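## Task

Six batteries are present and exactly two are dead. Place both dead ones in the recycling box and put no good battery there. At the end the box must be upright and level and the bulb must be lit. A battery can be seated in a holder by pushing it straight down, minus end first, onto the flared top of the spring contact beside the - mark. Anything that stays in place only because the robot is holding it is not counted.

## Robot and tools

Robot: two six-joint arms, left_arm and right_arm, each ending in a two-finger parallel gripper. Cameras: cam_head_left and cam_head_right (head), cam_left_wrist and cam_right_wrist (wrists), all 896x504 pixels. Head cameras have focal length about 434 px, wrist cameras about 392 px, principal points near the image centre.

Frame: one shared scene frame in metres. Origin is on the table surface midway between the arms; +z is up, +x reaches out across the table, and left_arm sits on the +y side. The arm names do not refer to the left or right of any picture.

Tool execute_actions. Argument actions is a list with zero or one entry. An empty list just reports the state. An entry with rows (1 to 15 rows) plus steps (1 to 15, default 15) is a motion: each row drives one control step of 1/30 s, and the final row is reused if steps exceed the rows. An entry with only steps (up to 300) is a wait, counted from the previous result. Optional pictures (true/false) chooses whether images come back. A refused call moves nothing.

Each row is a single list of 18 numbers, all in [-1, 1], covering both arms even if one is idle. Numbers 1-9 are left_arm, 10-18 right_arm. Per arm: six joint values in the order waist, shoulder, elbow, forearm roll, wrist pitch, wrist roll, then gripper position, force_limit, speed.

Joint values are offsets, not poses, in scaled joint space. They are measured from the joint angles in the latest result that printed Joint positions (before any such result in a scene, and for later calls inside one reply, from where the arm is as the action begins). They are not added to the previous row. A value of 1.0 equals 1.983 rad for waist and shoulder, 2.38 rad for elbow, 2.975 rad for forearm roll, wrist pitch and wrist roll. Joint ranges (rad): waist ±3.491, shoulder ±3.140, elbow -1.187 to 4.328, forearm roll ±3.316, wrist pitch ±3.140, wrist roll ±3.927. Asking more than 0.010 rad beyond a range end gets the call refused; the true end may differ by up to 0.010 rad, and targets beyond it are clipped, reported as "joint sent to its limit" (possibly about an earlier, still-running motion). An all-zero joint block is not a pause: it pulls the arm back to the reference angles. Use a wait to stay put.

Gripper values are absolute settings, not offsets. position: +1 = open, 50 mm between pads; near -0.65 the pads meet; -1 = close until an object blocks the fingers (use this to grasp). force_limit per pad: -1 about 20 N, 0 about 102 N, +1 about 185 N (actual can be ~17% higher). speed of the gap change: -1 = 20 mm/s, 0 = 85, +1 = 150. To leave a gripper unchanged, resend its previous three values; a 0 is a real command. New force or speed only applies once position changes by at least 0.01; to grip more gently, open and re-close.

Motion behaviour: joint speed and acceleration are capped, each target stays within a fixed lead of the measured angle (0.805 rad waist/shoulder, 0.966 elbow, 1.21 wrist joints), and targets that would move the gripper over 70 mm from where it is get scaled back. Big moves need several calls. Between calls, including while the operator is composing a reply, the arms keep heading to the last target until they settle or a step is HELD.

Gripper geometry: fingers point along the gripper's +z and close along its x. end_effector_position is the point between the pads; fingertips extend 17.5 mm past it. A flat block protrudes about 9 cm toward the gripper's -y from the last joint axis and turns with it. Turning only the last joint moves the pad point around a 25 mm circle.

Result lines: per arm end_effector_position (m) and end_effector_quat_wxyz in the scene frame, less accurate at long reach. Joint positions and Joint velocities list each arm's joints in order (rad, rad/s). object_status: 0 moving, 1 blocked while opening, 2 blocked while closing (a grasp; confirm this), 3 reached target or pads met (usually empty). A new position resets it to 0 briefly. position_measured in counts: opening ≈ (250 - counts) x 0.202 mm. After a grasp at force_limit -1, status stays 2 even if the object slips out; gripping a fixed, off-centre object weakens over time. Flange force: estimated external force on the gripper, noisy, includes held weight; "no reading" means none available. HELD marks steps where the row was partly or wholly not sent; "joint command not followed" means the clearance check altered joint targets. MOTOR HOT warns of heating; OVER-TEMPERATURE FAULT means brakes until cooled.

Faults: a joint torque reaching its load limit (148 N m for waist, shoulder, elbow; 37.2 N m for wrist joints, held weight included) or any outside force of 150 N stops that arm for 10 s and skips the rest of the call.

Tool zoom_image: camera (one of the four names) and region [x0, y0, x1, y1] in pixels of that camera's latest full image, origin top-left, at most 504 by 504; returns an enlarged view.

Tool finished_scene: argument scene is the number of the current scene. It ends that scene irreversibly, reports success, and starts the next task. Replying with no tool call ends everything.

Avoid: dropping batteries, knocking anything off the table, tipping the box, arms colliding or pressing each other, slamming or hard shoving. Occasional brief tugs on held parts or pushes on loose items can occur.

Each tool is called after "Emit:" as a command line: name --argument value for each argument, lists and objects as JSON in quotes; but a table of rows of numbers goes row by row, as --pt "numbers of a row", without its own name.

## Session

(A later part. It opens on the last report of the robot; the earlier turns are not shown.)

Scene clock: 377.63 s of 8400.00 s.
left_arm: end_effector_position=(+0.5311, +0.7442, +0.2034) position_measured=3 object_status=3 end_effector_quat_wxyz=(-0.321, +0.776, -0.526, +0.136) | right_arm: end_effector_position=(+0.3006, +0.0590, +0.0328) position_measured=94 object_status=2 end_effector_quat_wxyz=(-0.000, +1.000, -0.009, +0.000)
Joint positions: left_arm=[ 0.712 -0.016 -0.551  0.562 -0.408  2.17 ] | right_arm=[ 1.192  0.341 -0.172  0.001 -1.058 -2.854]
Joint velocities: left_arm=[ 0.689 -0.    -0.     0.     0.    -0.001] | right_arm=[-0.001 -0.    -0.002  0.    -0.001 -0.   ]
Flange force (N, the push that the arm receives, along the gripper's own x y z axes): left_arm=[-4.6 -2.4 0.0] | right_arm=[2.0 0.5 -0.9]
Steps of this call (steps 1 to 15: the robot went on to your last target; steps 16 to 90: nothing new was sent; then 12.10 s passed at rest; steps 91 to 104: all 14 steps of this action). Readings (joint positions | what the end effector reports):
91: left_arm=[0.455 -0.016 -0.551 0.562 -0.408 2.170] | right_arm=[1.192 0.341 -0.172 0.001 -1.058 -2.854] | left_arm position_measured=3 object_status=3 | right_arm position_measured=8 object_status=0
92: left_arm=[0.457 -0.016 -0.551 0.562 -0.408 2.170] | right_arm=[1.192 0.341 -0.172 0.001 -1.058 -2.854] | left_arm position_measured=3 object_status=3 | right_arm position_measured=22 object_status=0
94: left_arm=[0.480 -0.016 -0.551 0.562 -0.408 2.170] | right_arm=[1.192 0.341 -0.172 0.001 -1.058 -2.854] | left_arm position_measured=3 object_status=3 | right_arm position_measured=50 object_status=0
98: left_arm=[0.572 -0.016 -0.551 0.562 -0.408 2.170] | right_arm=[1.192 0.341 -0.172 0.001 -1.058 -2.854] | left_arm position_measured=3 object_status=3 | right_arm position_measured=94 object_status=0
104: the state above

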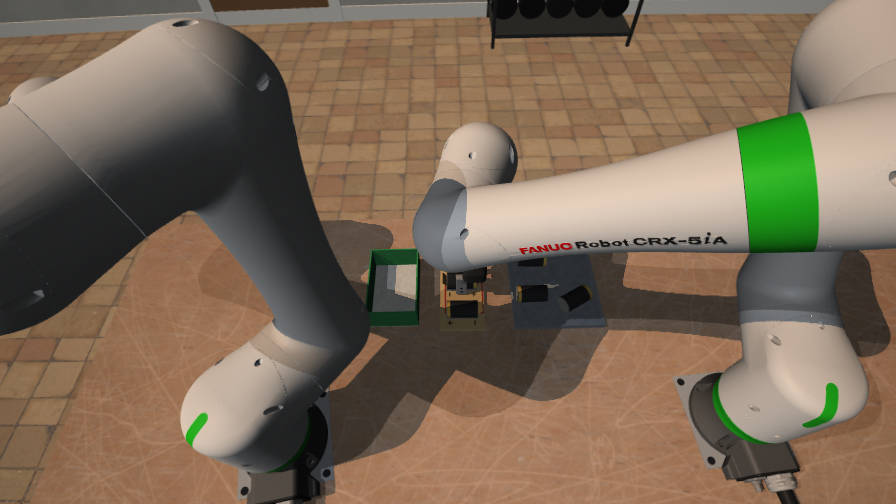

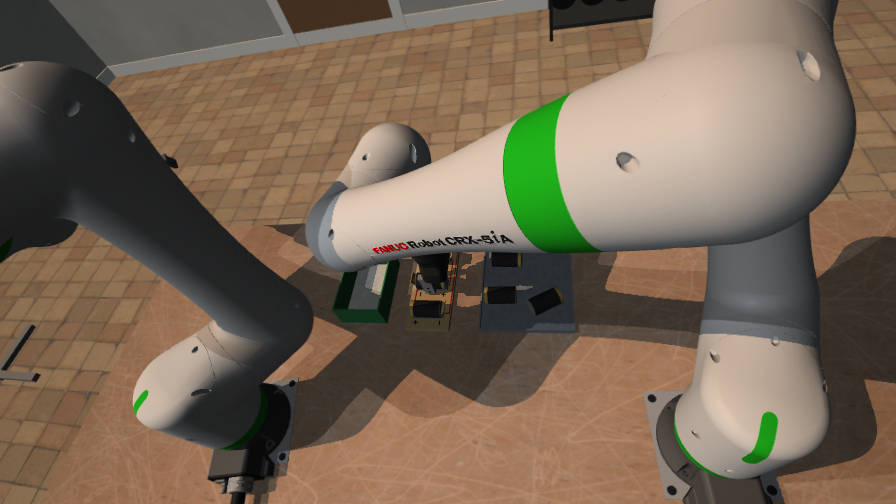

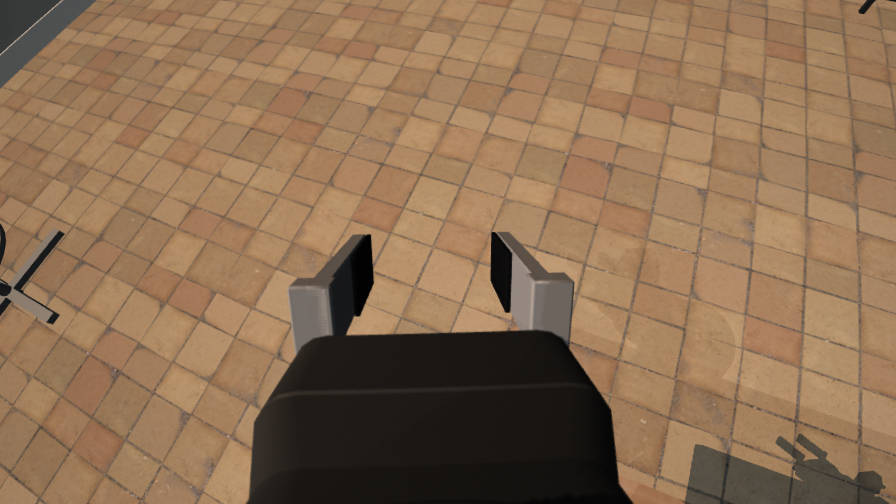

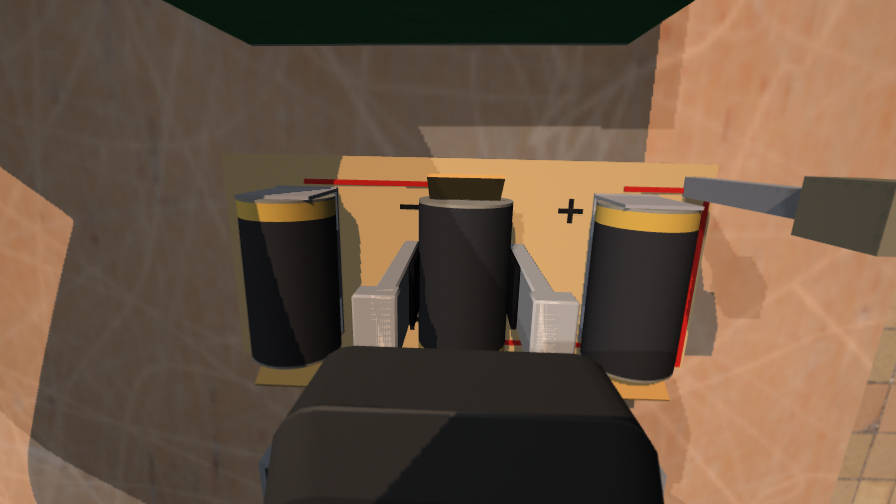

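Emit:
execute_actions --actions '[{"rows":[[0.3704,0,0,0,0,0,1,0,0,0,-0.029,0.025,0,-0.0395,0,-1,0,0],[0.3704,0,0,0,0,0,1,0,0,0,-0.029,0.025,0,-0.0395,0,-1,0,0],[0.3704,0,0,0,0,0,1,0,0,0,-0.029,0.025,0,-0.0395,0,-1,0,0],[0.3704,0,0,0,0,0,1,0,0,0,-0.029,0.025,0,-0.0395,0,-1,0,0],[0.3704,0,0,0,0,0,1,0,0,0,-0.029,0.025,0,-0.0395,0,-1,0,0],[0.3704,0,0,0,0,0,1,0,0,0,-0.029,0.025,0,-0.0395,0,-1,0,0],[0.3704,0,0,0,0,0,1,0,0,0,-0.029,0.025,0,-0.0395,0,-1,0,0],[0.3704,0,0,0,0,0,1,0,0,0.016,0.1271,0.2258,0,-0.0959,-0.0049,-1,0,0]],"steps":15}]' --pictures false

Emit:
execute_actions --actions '[{"steps":14}]'

Scene clock: 382.87 s of 8400.00 s.
left_arm: end_effector_position=(+0.1477, +1.0058, +0.2034) position_measured=3 object_status=3 end_effector_quat_wxyz=(-0.349, +0.913, -0.212, +0.012) | right_arm: end_effector_position=(+0.3105, +0.1112, +0.0993) position_measured=94 object_status=2 end_effector_quat_wxyz=(-0.001, +1.000, -0.007, +0.001)
Joint positions: left_arm=[ 1.447 -0.016 -0.551  0.562 -0.408  2.17 ] | right_arm=[ 1.203  0.387  0.062  0.001 -1.243 -2.86 ]
Joint velocities: left_arm=[ 0.     0.    -0.     0.    -0.001  0.   ] | right_arm=[ 0.088  0.848  1.244 -0.001 -0.399 -0.033]
Flange force (N, the push that the arm receives, along the gripper's own x y z axes): left_arm=[-0.2 -1.6 -0.1] | right_arm=[3.6 -0.1 -16.0]
Steps of this call (steps 1 to 60: the robot went on to your last target; steps 61 to 120: nothing new was sent; then 0.73 s passed at rest; steps 121 to 135: all 15 steps of this action). Readings (joint positions | what the end effector reports):
121: left_arm=[1.446 -0.016 -0.551 0.562 -0.408 2.170] | right_arm=[1.192 0.341 -0.172 0.001 -1.058 -2.854] | left_arm position_measured=3 object_status=3 | right_arm position_measured=94 object_status=2
122: left_arm=[1.446 -0.016 -0.551 0.562 -0.408 2.170] | right_arm=[1.192 0.340 -0.170 0.001 -1.061 -2.854] | left_arm position_measured=3 object_status=3 | right_arm position_measured=94 object_status=2
124: left_arm=[1.447 -0.016 -0.551 0.562 -0.408 2.170] | right_arm=[1.192 0.323 -0.153 0.000 -1.095 -2.854] | left_arm position_measured=3 object_status=3 | right_arm position_measured=94 object_status=2
128: left_arm=[1.447 -0.016 -0.551 0.562 -0.408 2.170] | right_arm=[1.192 0.284 -0.113 0.001 -1.174 -2.854] | left_arm position_measured=3 object_status=3 | right_arm position_measured=94 object_status=2
135: the state above

Scene clock: 383.33 s of 8400.00 s.
left_arm: end_effector_position=(+0.1477, +1.0058, +0.2034) position_measured=3 object_status=3 end_effector_quat_wxyz=(-0.349, +0.913, -0.212, +0.012) | right_arm: end_effector_position=(+0.3227, +0.1987, +0.1005) position_measured=94 object_status=2 end_effector_quat_wxyz=(-0.000, +1.000, -0.000, +0.000)
Joint positions: left_arm=[ 1.447 -0.016 -0.551  0.562 -0.408  2.17 ] | right_arm=[ 1.224  0.593  0.366  0.001 -1.344 -2.869]
Joint velocities: left_arm=[-0.     0.     0.001  0.001 -0.    -0.002] | right_arm=[0.001 0.002 0.002 0.    0.    0.   ]
Flange force (N, the push that the arm receives, along the gripper's own x y z axes): left_arm=[-0.5 -2.1 0.4] | right_arm=[3.9 -3.0 -1.6]
Steps of this call (steps 1 to 14: the robot went on to your last target). Readings (joint positions | what the end effector reports):
1: left_arm=[1.447 -0.016 -0.551 0.562 -0.408 2.170] | right_arm=[1.206 0.416 0.104 0.001 -1.256 -2.861] | left_arm position_measured=3 object_status=3 | right_arm position_measured=94 object_status=2
2: left_arm=[1.447 -0.016 -0.551 0.562 -0.408 2.170] | right_arm=[1.209 0.444 0.145 0.001 -1.270 -2.863] | left_arm position_measured=3 object_status=3 | right_arm position_measured=94 object_status=2
4: left_arm=[1.447 -0.016 -0.551 0.562 -0.408 2.170] | right_arm=[1.215 0.501 0.229 0.001 -1.298 -2.865] | left_arm position_measured=3 object_status=3 | right_arm position_measured=94 object_status=2
8: left_arm=[1.447 -0.016 -0.551 0.562 -0.408 2.170] | right_arm=[1.223 0.579 0.346 0.001 -1.337 -2.868] | left_arm position_measured=3 object_status=3 | right_arm position_measured=94 object_status=2
14: the state above

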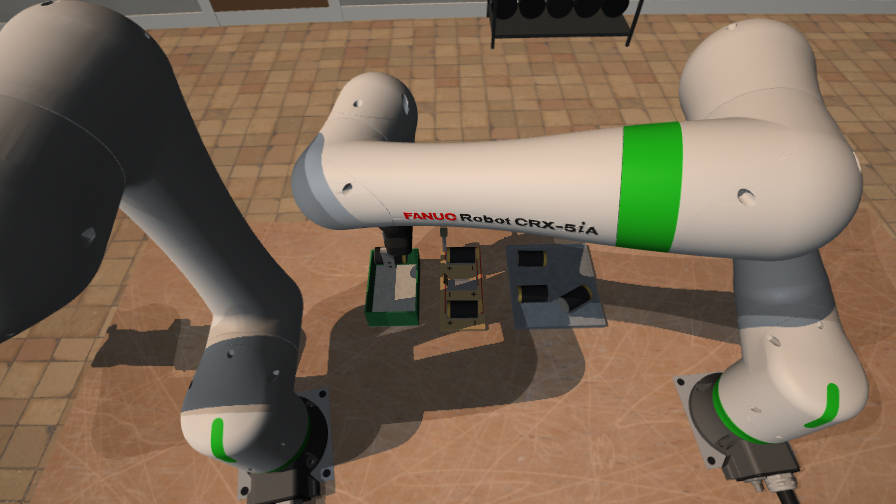

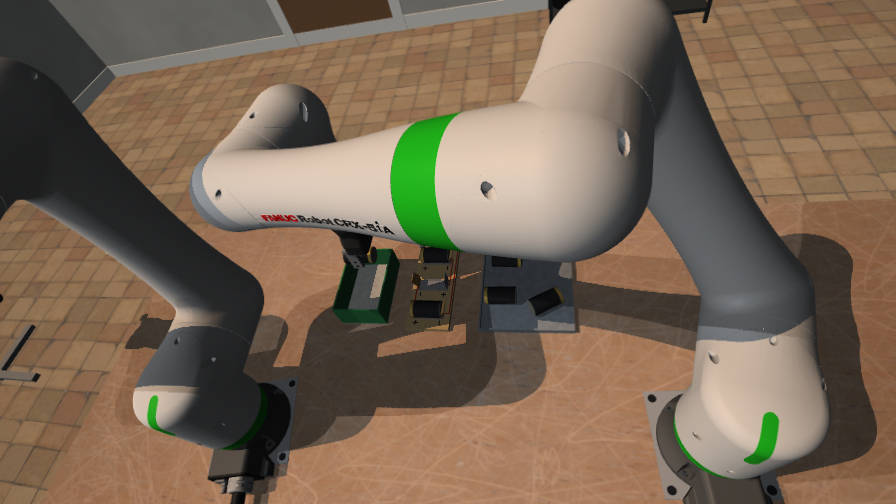

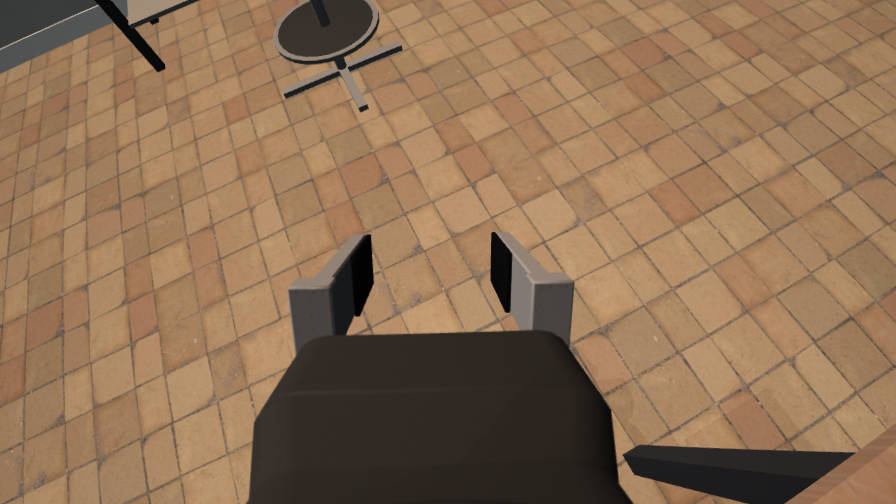

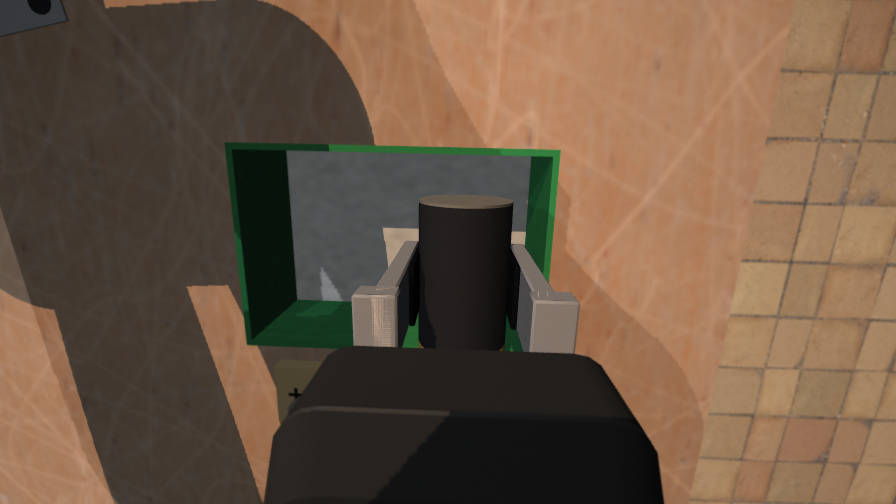

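Emit:
execute_actions --actions '[{"rows":[[0,0,0,0,0,0,1,0,0,0.003,0.0321,-0.0242,0,0.0408,-0.0019,-1,0,0]],"steps":14}]'

Scene clock: 389.53 s of 8400.00 s.
left_arm: end_effector_position=(+0.1477, +1.0058, +0.2034) position_measured=3 object_status=3 end_effector_quat_wxyz=(-0.349, +0.913, -0.212, +0.012) | right_arm: end_effector_position=(+0.3209, +0.2067, +0.0352) position_measured=94 object_status=2 end_effector_quat_wxyz=(-0.000, +1.000, -0.000, +0.000)
Joint positions: left_arm=[ 1.447 -0.016 -0.551  0.562 -0.408  2.17 ] | right_arm=[ 1.23   0.656  0.308  0.001 -1.222 -2.874]
Joint velocities: left_arm=[ 0.     0.     0.     0.     0.001 -0.   ] | right_arm=[ 0.001 -0.002 -0.002 -0.     0.001  0.   ]
Flange force (N, the push that the arm receives, along the gripper's own x y z axes): left_arm=[-0.7 -1.7 -0.6] | right_arm=[4.6 -5.6 0.9]
Steps of this call (steps 1 to 30: the robot went on to your last target; steps 31 to 90: nothing new was sent; then 2.73 s passed at rest; steps 91 to 104: all 14 steps of this action). Readings (joint positions | what the end effector reports):
91: left_arm=[1.447 -0.016 -0.551 0.562 -0.408 2.170] | right_arm=[1.224 0.593 0.366 0.001 -1.344 -2.869] | left_arm position_measured=3 object_status=3 | right_arm position_measured=94 object_status=2
92: left_arm=[1.447 -0.016 -0.551 0.562 -0.408 2.170] | right_arm=[1.224 0.595 0.364 0.001 -1.339 -2.869] | left_arm position_measured=3 object_status=3 | right_arm position_measured=94 object_status=2
94: left_arm=[1.447 -0.016 -0.551 0.562 -0.408 2.170] | right_arm=[1.226 0.612 0.348 0.001 -1.306 -2.870] | left_arm position_measured=3 object_status=3 | right_arm position_measured=94 object_status=2
98: left_arm=[1.447 -0.016 -0.551 0.562 -0.408 2.170] | right_arm=[1.230 0.656 0.309 0.000 -1.225 -2.874] | left_arm position_measured=3 object_status=3 | right_arm position_measured=94 object_status=2
104: the state above

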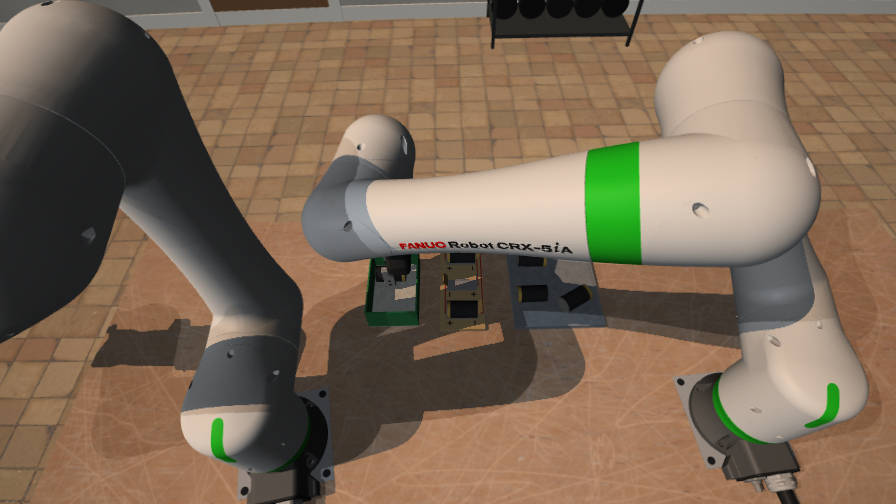

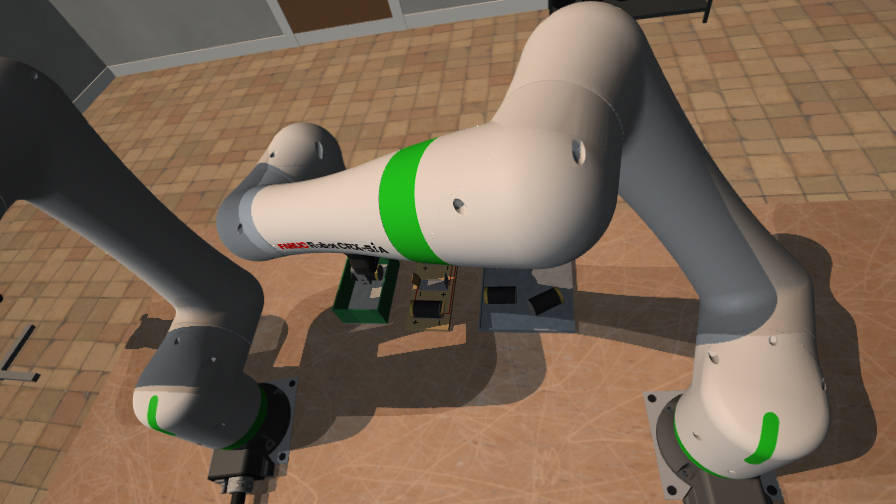

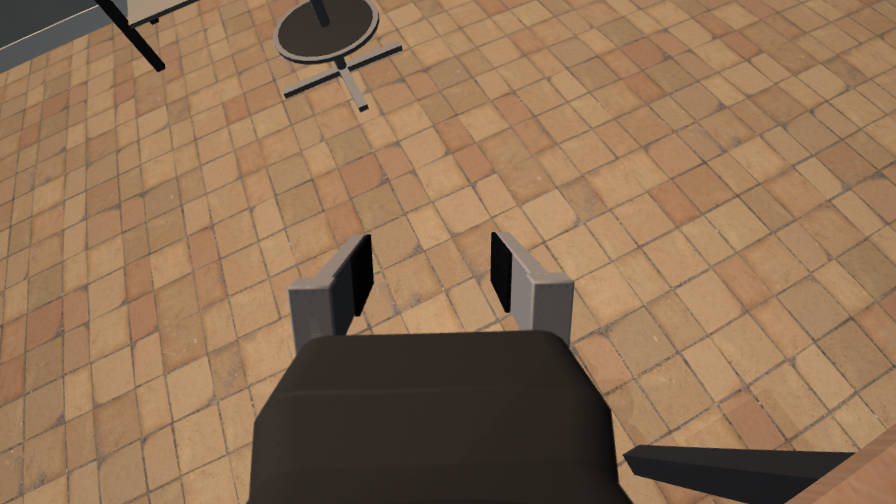

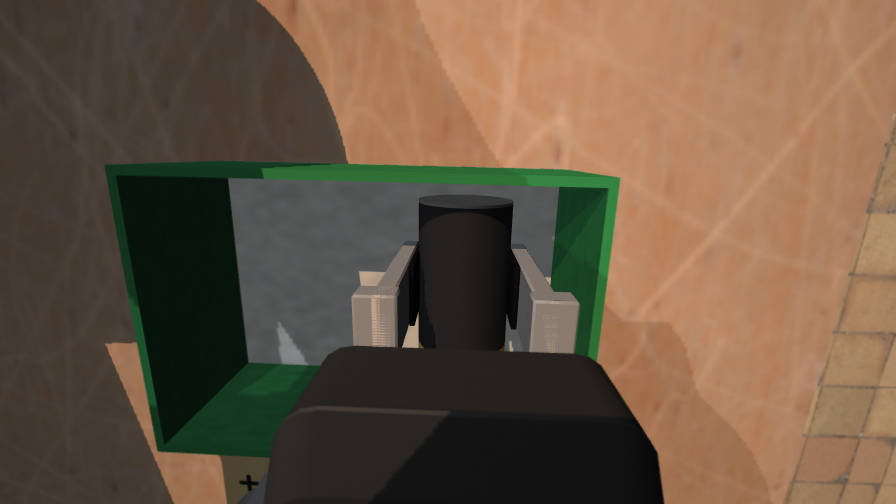

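Emit:
execute_actions --actions '[{"rows":[[0,0,0,0,0,0,1,0,0,0,0.001,-0.001,0,0.0014,0,-1,0,0],[0,0,0,0,0,0,1,0,0,0,0.002,-0.0019,0,0.0029,0,-1,0,0],[0,0,0,0,0,0,1,0,0,0,0.003,-0.0029,0,0.0043,0,-1,0,0],[0,0,0,0,0,0,1,0,0,0,0.004,-0.0038,0,0.0057,0,-1,0,0],[0,0,0,0,0,0,1,0,0,0,0.0045,-0.0043,0,0.0065,0,-1,0,0]],"steps":11}]' --pictures false

Scene clock: 392.60 s of 8400.00 s.
left_arm: end_effector_position=(+0.1477, +1.0058, +0.2034) position_measured=3 object_status=3 end_effector_quat_wxyz=(-0.349, +0.913, -0.212, +0.012) | right_arm: end_effector_position=(+0.3209, +0.2068, +0.0253) position_measured=94 object_status=2 end_effector_quat_wxyz=(-0.000, +1.000, -0.000, +0.000)
Joint positions: left_arm=[ 1.447 -0.016 -0.551  0.562 -0.408  2.17 ] | right_arm=[ 1.23   0.665  0.298  0.001 -1.203 -2.874]
Joint velocities: left_arm=[-0.     0.     0.001 -0.002 -0.    -0.001] | right_arm=[ 0.     0.    -0.     0.001 -0.    -0.002]
Flange force (N, the push that the arm receives, along the gripper's own x y z axes): left_arm=[-0.7 -1.5 0.4] | right_arm=[4.2 -5.3 2.0]
Steps of this call (steps 1 to 15: the robot went on to your last target; steps 16 to 81: nothing new was sent; steps 82 to 92: all 11 steps of this action). Readings (joint positions | what the end effector reports):
82: left_arm=[1.447 -0.016 -0.551 0.562 -0.408 2.170] | right_arm=[1.230 0.656 0.308 0.001 -1.222 -2.874] | left_arm position_measured=3 object_status=3 | right_arm position_measured=94 object_status=2
83: left_arm=[1.447 -0.016 -0.551 0.562 -0.408 2.170] | right_arm=[1.230 0.656 0.307 0.001 -1.220 -2.874] | left_arm position_measured=3 object_status=3 | right_arm position_measured=94 object_status=2
85: left_arm=[1.447 -0.016 -0.551 0.562 -0.408 2.170] | right_arm=[1.230 0.660 0.303 0.001 -1.213 -2.874] | left_arm position_measured=3 object_status=3 | right_arm position_measured=94 object_status=2
89: left_arm=[1.447 -0.016 -0.551 0.562 -0.408 2.170] | right_arm=[1.230 0.665 0.298 0.001 -1.203 -2.874] | left_arm position_measured=3 object_status=3 | right_arm position_measured=94 object_status=2
92: the state above

Emit:
execute_actions --actions '[{"rows":[[0,0,0,0,0,0,1,0,0,0,0.0007,-0.0006,0,0.001,0,-1,0,0],[0,0,0,0,0,0,1,0,0,0,0.0007,-0.0006,0,0.001,0,-1,0,0],[0,0,0,0,0,0,1,0,0,0,0.0007,-0.0006,0,0.001,0,0.75,0,0],[0,0,0,0,0,0,1,0,0,0,0.0007,-0.0006,0,0.001,0,0.75,0,0],[0,0,0,0,0,0,1,0,0,0,0.0007,-0.0006,0,0.001,0,0.75,0,0],[0,0,0,0,0,0,1,0,0,0,0.0007,-0.0006,0,0.001,0,0.75,0,0],[0,0,0,0,0,0,1,0,0,0,0.0007,-0.0006,0,0.001,0,0.75,0,0],[0,0,0,0,0,0,1,0,0,-0.002,-0.0363,0.0286,0,-0.0474,0.0013,0.75,0,0],[0,0,0,0,0,0,1,0,0,-0.002,-0.0363,0.0286,0,-0.0474,0.0013,0.75,0,0],[0,0,0,0,0,0,1,0,0,-0.002,-0.0363,0.0286,0,-0.0474,0.0013,0.75,0,0],[0,0,0,0,0,0,1,0,0,-0.002,-0.0363,0.0286,0,-0.0474,0.0013,0.75,0,0],[0,0,0,0,0,0,1,0,0,-0.002,-0.0363,0.0286,0,-0.0474,0.0013,0.75,0,0],[0,0,0,0,0,0,1,0,0,-0.002,-0.0363,0.0286,0,-0.0474,0.0013,0.75,0,0],[0,0,0,0,0,0,1,0,0,-0.002,-0.0363,0.0286,0,-0.0474,0.0013,0.75,0,0],[0,0,0,0,0,0,1,0,0,-0.0817,-0.4291,-0.401,0,0.0345,0.2088,1,0,0]],"steps":15}]' --pictures false

Emit:
execute_actions --actions '[{"steps":36}]'

Scene clock: 409.03 s of 8400.00 s.
left_arm: end_effector_position=(+0.1477, +1.0058, +0.2034) position_measured=3 object_status=3 end_effector_quat_wxyz=(-0.349, +0.913, -0.212, +0.012) | right_arm: end_effector_position=(+0.3218, +0.2003, +0.0960) position_measured=35 object_status=0 end_effector_quat_wxyz=(-0.000, +1.000, -0.000, +0.001)
Joint positions: left_arm=[ 1.447 -0.016 -0.551  0.562 -0.408  2.17 ] | right_arm=[ 1.226  0.597  0.362  0.001 -1.334 -2.871]
Joint velocities: left_arm=[-0.    -0.    -0.001  0.001 -0.    -0.   ] | right_arm=[-0.013 -0.203  0.148  0.002 -0.354  0.022]
Flange force (N, the push that the arm receives, along the gripper's own x y z axes): left_arm=[-1.2 -1.6 -0.5] | right_arm=[0.0 14.2 -31.1]
Steps of this call (steps 1 to 15: the robot went on to your last target; steps 16 to 90: nothing new was sent; then 12.93 s passed at rest; steps 91 to 105: all 15 steps of this action). Readings (joint positions | what the end effector reports):
91: left_arm=[1.447 -0.016 -0.551 0.562 -0.408 2.170] | right_arm=[1.230 0.665 0.298 0.001 -1.203 -2.874] | left_arm position_measured=3 object_status=3 | right_arm position_measured=94 object_status=2
92: left_arm=[1.447 -0.016 -0.551 0.562 -0.408 2.170] | right_arm=[1.230 0.666 0.297 0.001 -1.201 -2.874] | left_arm position_measured=3 object_status=3 | right_arm position_measured=94 object_status=2
94: left_arm=[1.447 -0.016 -0.551 0.562 -0.408 2.170] | right_arm=[1.230 0.666 0.297 0.001 -1.200 -2.874] | left_arm position_measured=3 object_status=3 | right_arm position_measured=75 object_status=0
98: left_arm=[1.447 -0.016 -0.551 0.562 -0.408 2.170] | right_arm=[1.230 0.667 0.296 0.001 -1.200 -2.874] | left_arm position_measured=3 object_status=3 | right_arm position_measured=41 object_status=0
105: the state above

Scene clock: 410.23 s of 8400.00 s.
left_arm: end_effector_position=(+0.1477, +1.0058, +0.2034) position_measured=3 object_status=3 end_effector_quat_wxyz=(-0.349, +0.913, -0.212, +0.012) | right_arm: end_effector_position=(+0.2575, -0.1671, +0.0651) position_measured=3 object_status=3 end_effector_quat_wxyz=(+0.000, +0.974, +0.227, +0.000)
Joint positions: left_arm=[ 1.447 -0.016 -0.551  0.562 -0.408  2.17 ] | right_arm=[ 1.068 -0.186 -0.656  0.001 -1.1   -2.253]
Joint velocities: left_arm=[-0.    -0.    -0.    -0.001 -0.     0.   ] | right_arm=[-0.    -0.001 -0.002  0.001 -0.     0.003]
Flange force (N, the push that the arm receives, along the gripper's own x y z axes): left_arm=[-0.2 -2.9 1.0] | right_arm=[3.8 1.2 -2.5]
Steps of this call (steps 1 to 36: the robot went on to your last target). Readings (joint positions | what the end effector reports):
1: left_arm=[1.447 -0.016 -0.551 0.562 -0.408 2.170] | right_arm=[1.225 0.589 0.364 0.001 -1.342 -2.869] | left_arm position_measured=3 object_status=3 | right_arm position_measured=21 object_status=0
2: left_arm=[1.447 -0.016 -0.551 0.562 -0.408 2.170] | right_arm=[1.224 0.576 0.359 0.001 -1.343 -2.863] | left_arm position_measured=3 object_status=3 | right_arm position_measured=9 object_status=0
4: left_arm=[1.447 -0.016 -0.551 0.562 -0.408 2.170] | right_arm=[1.217 0.536 0.330 0.001 -1.335 -2.838] | left_arm position_measured=3 object_status=3 | right_arm position_measured=3 object_status=0
8: left_arm=[1.447 -0.016 -0.551 0.562 -0.408 2.170] | right_arm=[1.195 0.425 0.194 0.001 -1.302 -2.752] | left_arm position_measured=3 object_status=3 | right_arm position_measured=3 object_status=0
36: the state above

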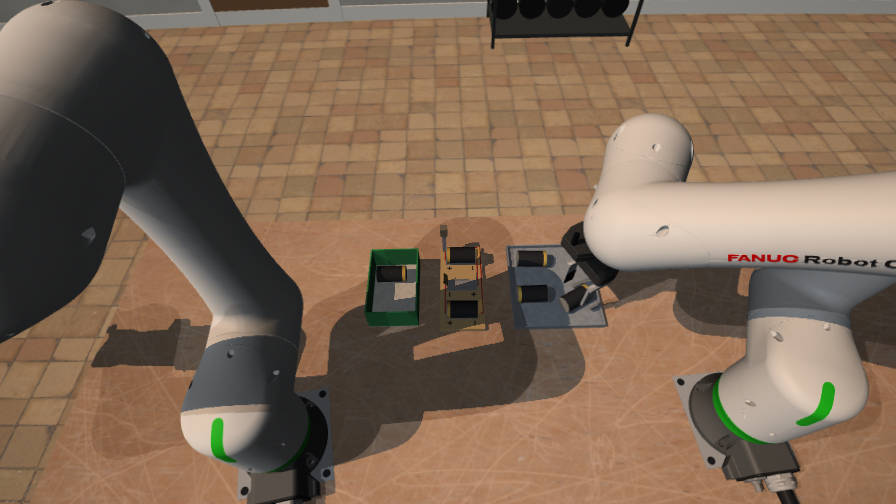

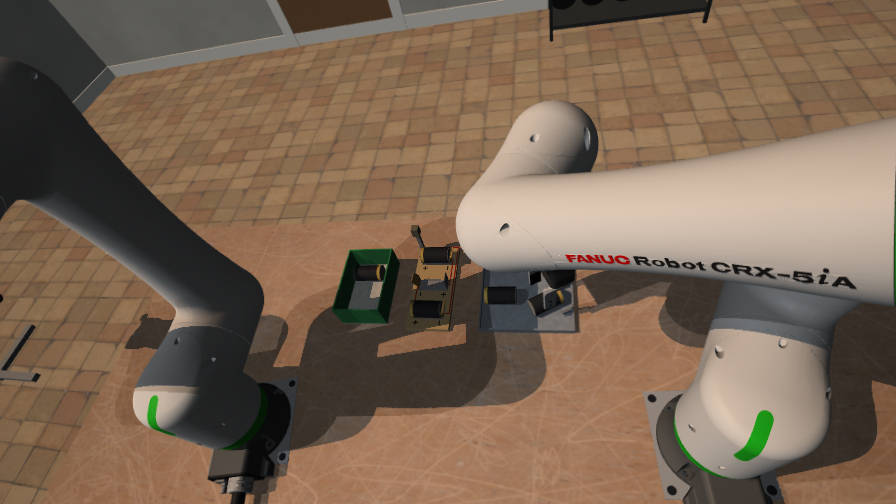

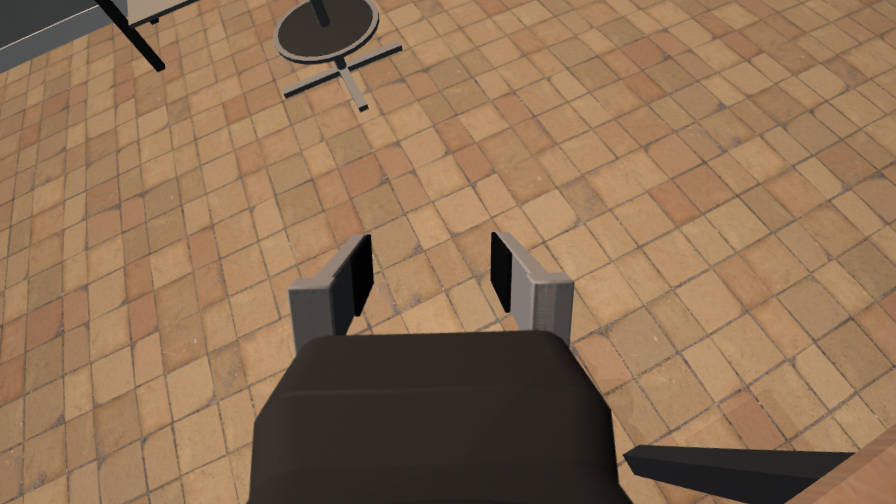

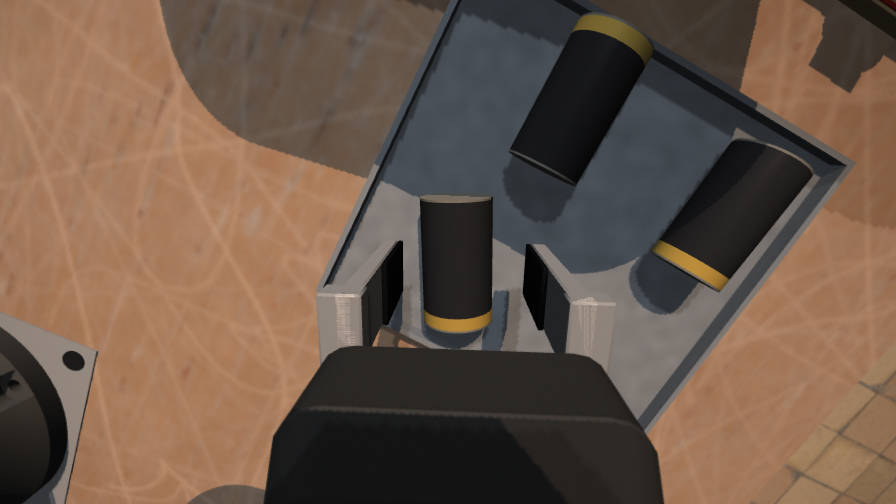

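Emit:
execute_actions --actions '[{"rows":[[0,0,0,0,0,0,1,0,0,-0.0015,0.0286,-0.027,0,0.0404,0.0112,1,0,0]],"steps":11}]' --pictures false

Emit:
execute_actions --actions '[{"rows":[[0,0,0,0,0,0,1,0,0,0,0,0,0,0,0,-1,0,0]],"steps":14}]' --pictures false

Emit:
execute_actions --actions '[{"rows":[[0,0,0,0,0,0,1,0,0,0,-0.043,0.033,0,-0.055,0,-1,0,0],[0,0,0,0,0,0,1,0,0,0,-0.043,0.033,0,-0.055,0,-1,0,0],[0,0,0,0,0,0,1,0,0,0,-0.043,0.033,0,-0.055,0,-1,0,0],[0,0,0,0,0,0,1,0,0,0,-0.043,0.033,0,-0.055,0,-1,0,0],[0,0,0,0,0,0,1,0,0,0,-0.043,0.033,0,-0.055,0,-1,0,0],[0,0,0,0,0,0,1,0,0,0,-0.043,0.033,0,-0.055,0,-1,0,0],[0,0,0,0,0,0,1,0,0,0,-0.043,0.033,0,-0.055,0,-1,0,0],[0,0,0,0,0,0,1,0,0,0.0651,0.2144,0.253,0,-0.0596,-0.2135,-1,0,0]],"steps":15}]' --pictures false

Emit:
execute_actions --actions '[{"steps":19}]'

Scene clock: 422.37 s of 8400.00 s.
left_arm: end_effector_position=(+0.1477, +1.0058, +0.2034) position_measured=3 object_status=3 end_effector_quat_wxyz=(-0.349, +0.913, -0.212, +0.012) | right_arm: end_effector_position=(+0.2560, -0.1714, +0.0241) position_measured=3 object_status=3 end_effector_quat_wxyz=(+0.000, +0.970, +0.242, +0.000)
Joint positions: left_arm=[ 1.447 -0.016 -0.551  0.562 -0.408  2.17 ] | right_arm=[ 1.065 -0.129 -0.72   0.001 -0.98  -2.22 ]
Joint velocities: left_arm=[ 0.     0.    -0.    -0.    -0.    -0.001] | right_arm=[ 0.    -0.001 -0.001  0.001  0.003  0.002]
Flange force (N, the push that the arm receives, along the gripper's own x y z axes): left_arm=[-0.3 -2.4 -0.4] | right_arm=[7.1 3.2 2.3]
Steps of this call (steps 1 to 30: the robot went on to your last target; steps 31 to 90: nothing new was sent; then 8.77 s passed at rest; steps 91 to 101: all 11 steps of this action). Readings (joint positions | what the end effector reports):
91: left_arm=[1.447 -0.016 -0.551 0.562 -0.408 2.170] | right_arm=[1.068 -0.186 -0.656 0.001 -1.100 -2.253] | left_arm position_measured=3 object_status=3 | right_arm position_measured=3 object_status=3
92: left_arm=[1.447 -0.016 -0.551 0.562 -0.408 2.170] | right_arm=[1.068 -0.185 -0.659 0.001 -1.097 -2.252] | left_arm position_measured=3 object_status=3 | right_arm position_measured=3 object_status=3
94: left_arm=[1.447 -0.016 -0.551 0.562 -0.408 2.170] | right_arm=[1.067 -0.169 -0.676 0.001 -1.063 -2.243] | left_arm position_measured=3 object_status=3 | right_arm position_measured=3 object_status=3
98: left_arm=[1.447 -0.016 -0.551 0.562 -0.408 2.170] | right_arm=[1.065 -0.130 -0.719 0.001 -0.983 -2.221] | left_arm position_measured=3 object_status=3 | right_arm position_measured=3 object_status=3
101: the state above

Scene clock: 422.83 s of 8400.00 s.
left_arm: end_effector_position=(+0.1477, +1.0058, +0.2034) position_measured=3 object_status=3 end_effector_quat_wxyz=(-0.349, +0.913, -0.212, +0.012) | right_arm: end_effector_position=(+0.2560, -0.1714, +0.0240) position_measured=94 object_status=2 end_effector_quat_wxyz=(+0.000, +0.970, +0.242, +0.000)
Joint positions: left_arm=[ 1.447 -0.016 -0.551  0.562 -0.408  2.17 ] | right_arm=[ 1.065 -0.129 -0.72   0.001 -0.98  -2.22 ]
Joint velocities: left_arm=[-0.     0.     0.001  0.001 -0.    -0.   ] | right_arm=[-0.001 -0.001  0.001  0.002  0.    -0.002]
Flange force (N, the push that the arm receives, along the gripper's own x y z axes): left_arm=[-0.6 -2.5 0.4] | right_arm=[7.7 2.3 1.4]
Steps of this call (steps 1 to 14: all 14 steps of this action). Readings (joint positions | what the end effector reports):
1: left_arm=[1.447 -0.016 -0.551 0.562 -0.408 2.170] | right_arm=[1.065 -0.129 -0.720 0.001 -0.980 -2.220] | left_arm position_measured=3 object_status=3 | right_arm position_measured=8 object_status=0
2: left_arm=[1.447 -0.016 -0.551 0.562 -0.408 2.170] | right_arm=[1.065 -0.129 -0.720 0.001 -0.980 -2.220] | left_arm position_measured=3 object_status=3 | right_arm position_measured=22 object_status=0
4: left_arm=[1.447 -0.016 -0.551 0.562 -0.408 2.170] | right_arm=[1.065 -0.129 -0.720 0.001 -0.980 -2.220] | left_arm position_measured=3 object_status=3 | right_arm position_measured=50 object_status=0
8: left_arm=[1.447 -0.016 -0.551 0.562 -0.408 2.170] | right_arm=[1.065 -0.129 -0.720 0.001 -0.980 -2.220] | left_arm position_measured=3 object_status=3 | right_arm position_measured=94 object_status=0
14: the state above

Scene clock: 423.33 s of 8400.00 s.
left_arm: end_effector_position=(+0.1477, +1.0058, +0.2034) position_measured=3 object_status=3 end_effector_quat_wxyz=(-0.349, +0.913, -0.212, +0.012) | right_arm: end_effector_position=(+0.2760, -0.1038, +0.1079) position_measured=94 object_status=2 end_effector_quat_wxyz=(-0.022, +0.983, +0.183, +0.015)
Joint positions: left_arm=[ 1.447 -0.016 -0.551  0.562 -0.408  2.17 ] | right_arm=[ 1.098 -0.121 -0.496  0.001 -1.144 -2.373]
Joint velocities: left_arm=[-0.     0.     0.001  0.001  0.     0.001] | right_arm=[ 0.214  0.954  0.832 -0.001 -0.029 -1.077]
Flange force (N, the push that the arm receives, along the gripper's own x y z axes): left_arm=[-0.9 -0.3 -0.5] | right_arm=[-7.9 13.8 -16.3]
Steps of this call (steps 1 to 15: all 15 steps of this action). Readings (joint positions | what the end effector reports):
1: left_arm=[1.447 -0.016 -0.551 0.562 -0.408 2.170] | right_arm=[1.065 -0.129 -0.720 0.001 -0.980 -2.220] | left_arm position_measured=3 object_status=3 | right_arm position_measured=94 object_status=2
2: left_arm=[1.447 -0.016 -0.551 0.562 -0.408 2.170] | right_arm=[1.065 -0.131 -0.718 0.001 -0.984 -2.220] | left_arm position_measured=3 object_status=3 | right_arm position_measured=94 object_status=2
4: left_arm=[1.447 -0.016 -0.551 0.562 -0.408 2.170] | right_arm=[1.065 -0.148 -0.702 0.001 -1.018 -2.220] | left_arm position_measured=3 object_status=3 | right_arm position_measured=94 object_status=2
8: left_arm=[1.447 -0.016 -0.551 0.562 -0.408 2.170] | right_arm=[1.065 -0.207 -0.648 0.001 -1.129 -2.220] | left_arm position_measured=3 object_status=3 | right_arm position_measured=94 object_status=2
15: the state above

Scene clock: 423.97 s of 8400.00 s.
left_arm: end_effector_position=(+0.1477, +1.0058, +0.2034) position_measured=3 object_status=3 end_effector_quat_wxyz=(-0.349, +0.913, -0.212, +0.012) | right_arm: end_effector_position=(+0.3001, +0.0606, +0.0763) position_measured=94 object_status=2 end_effector_quat_wxyz=(+0.000, +1.000, -0.009, +0.000)
Joint positions: left_arm=[ 1.447 -0.016 -0.551  0.562 -0.408  2.17 ] | right_arm=[ 1.194  0.296 -0.118  0.001 -1.158 -2.855]
Joint velocities: left_arm=[ 0.    -0.    -0.001  0.001  0.     0.   ] | right_arm=[ 0.001  0.003  0.001 -0.    -0.    -0.001]
Flange force (N, the push that the arm receives, along the gripper's own x y z axes): left_arm=[-0.2 -2.2 -0.3] | right_arm=[6.8 -5.2 1.1]
Steps of this call (steps 1 to 19: the robot went on to your last target). Readings (joint positions | what the end effector reports):
1: left_arm=[1.447 -0.016 -0.551 0.562 -0.408 2.170] | right_arm=[1.105 -0.088 -0.468 0.001 -1.145 -2.410] | left_arm position_measured=3 object_status=3 | right_arm position_measured=94 object_status=2
2: left_arm=[1.447 -0.016 -0.551 0.562 -0.408 2.170] | right_arm=[1.113 -0.055 -0.438 0.001 -1.146 -2.447] | left_arm position_measured=3 object_status=3 | right_arm position_measured=94 object_status=2
4: left_arm=[1.447 -0.016 -0.551 0.562 -0.408 2.170] | right_arm=[1.127 0.008 -0.380 0.001 -1.148 -2.521] | left_arm position_measured=3 object_status=3 | right_arm position_measured=94 object_status=2
8: left_arm=[1.447 -0.016 -0.551 0.562 -0.408 2.170] | right_arm=[1.157 0.135 -0.265 0.001 -1.152 -2.668] | left_arm position_measured=3 object_status=3 | right_arm position_measured=94 object_status=2
19: the state above

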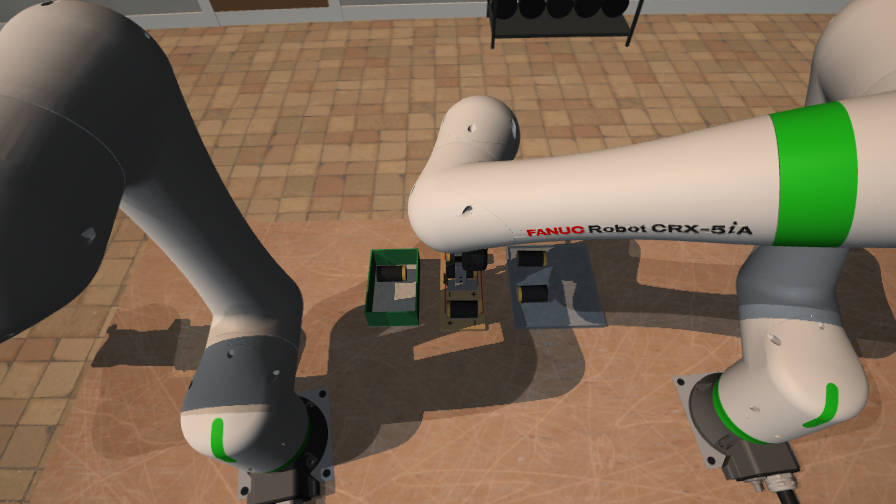

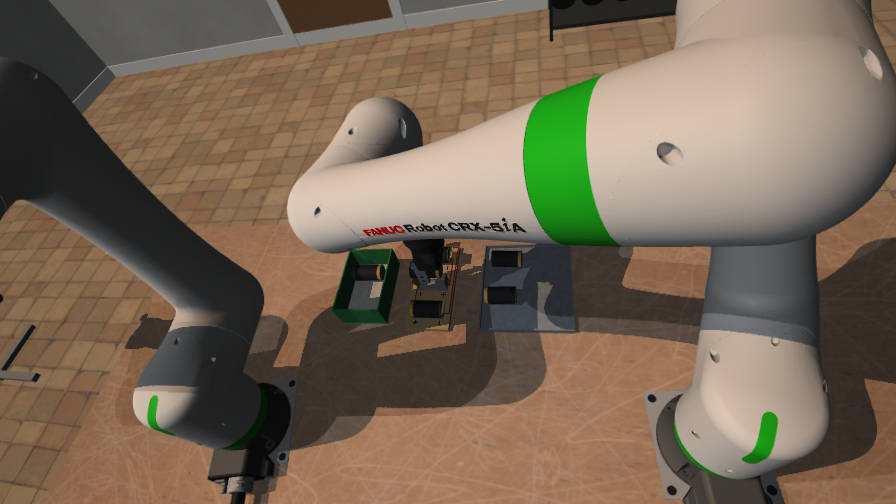

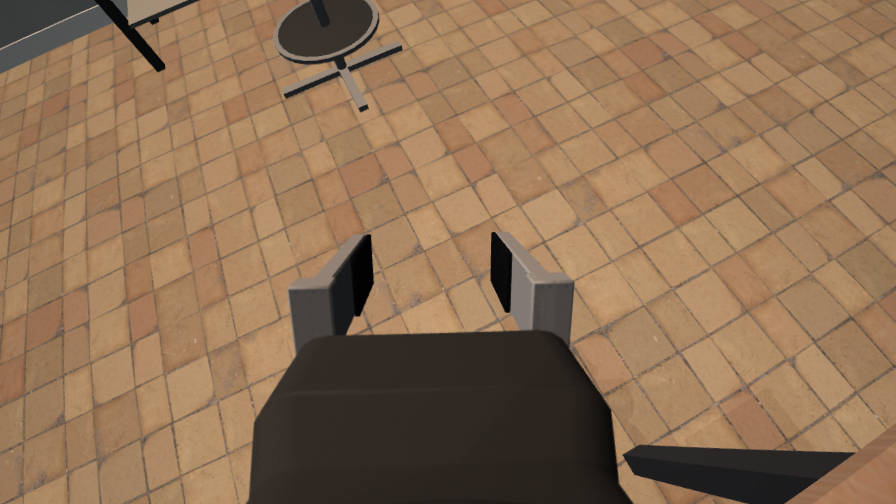

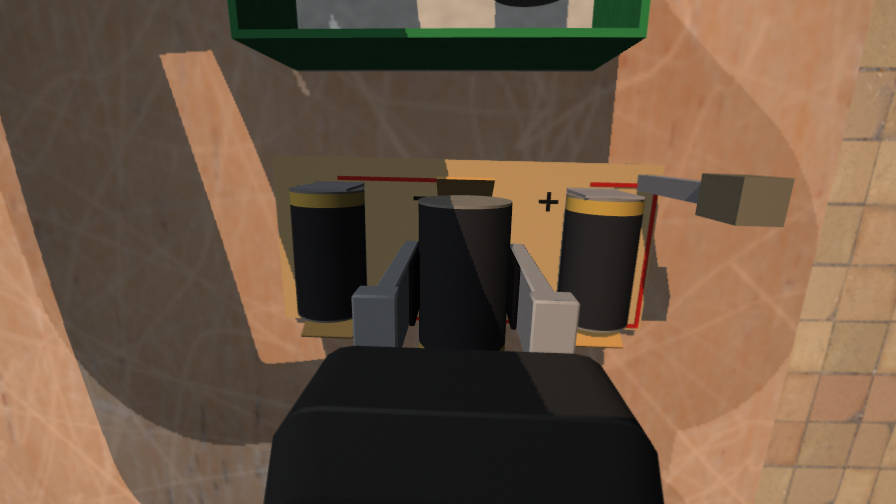

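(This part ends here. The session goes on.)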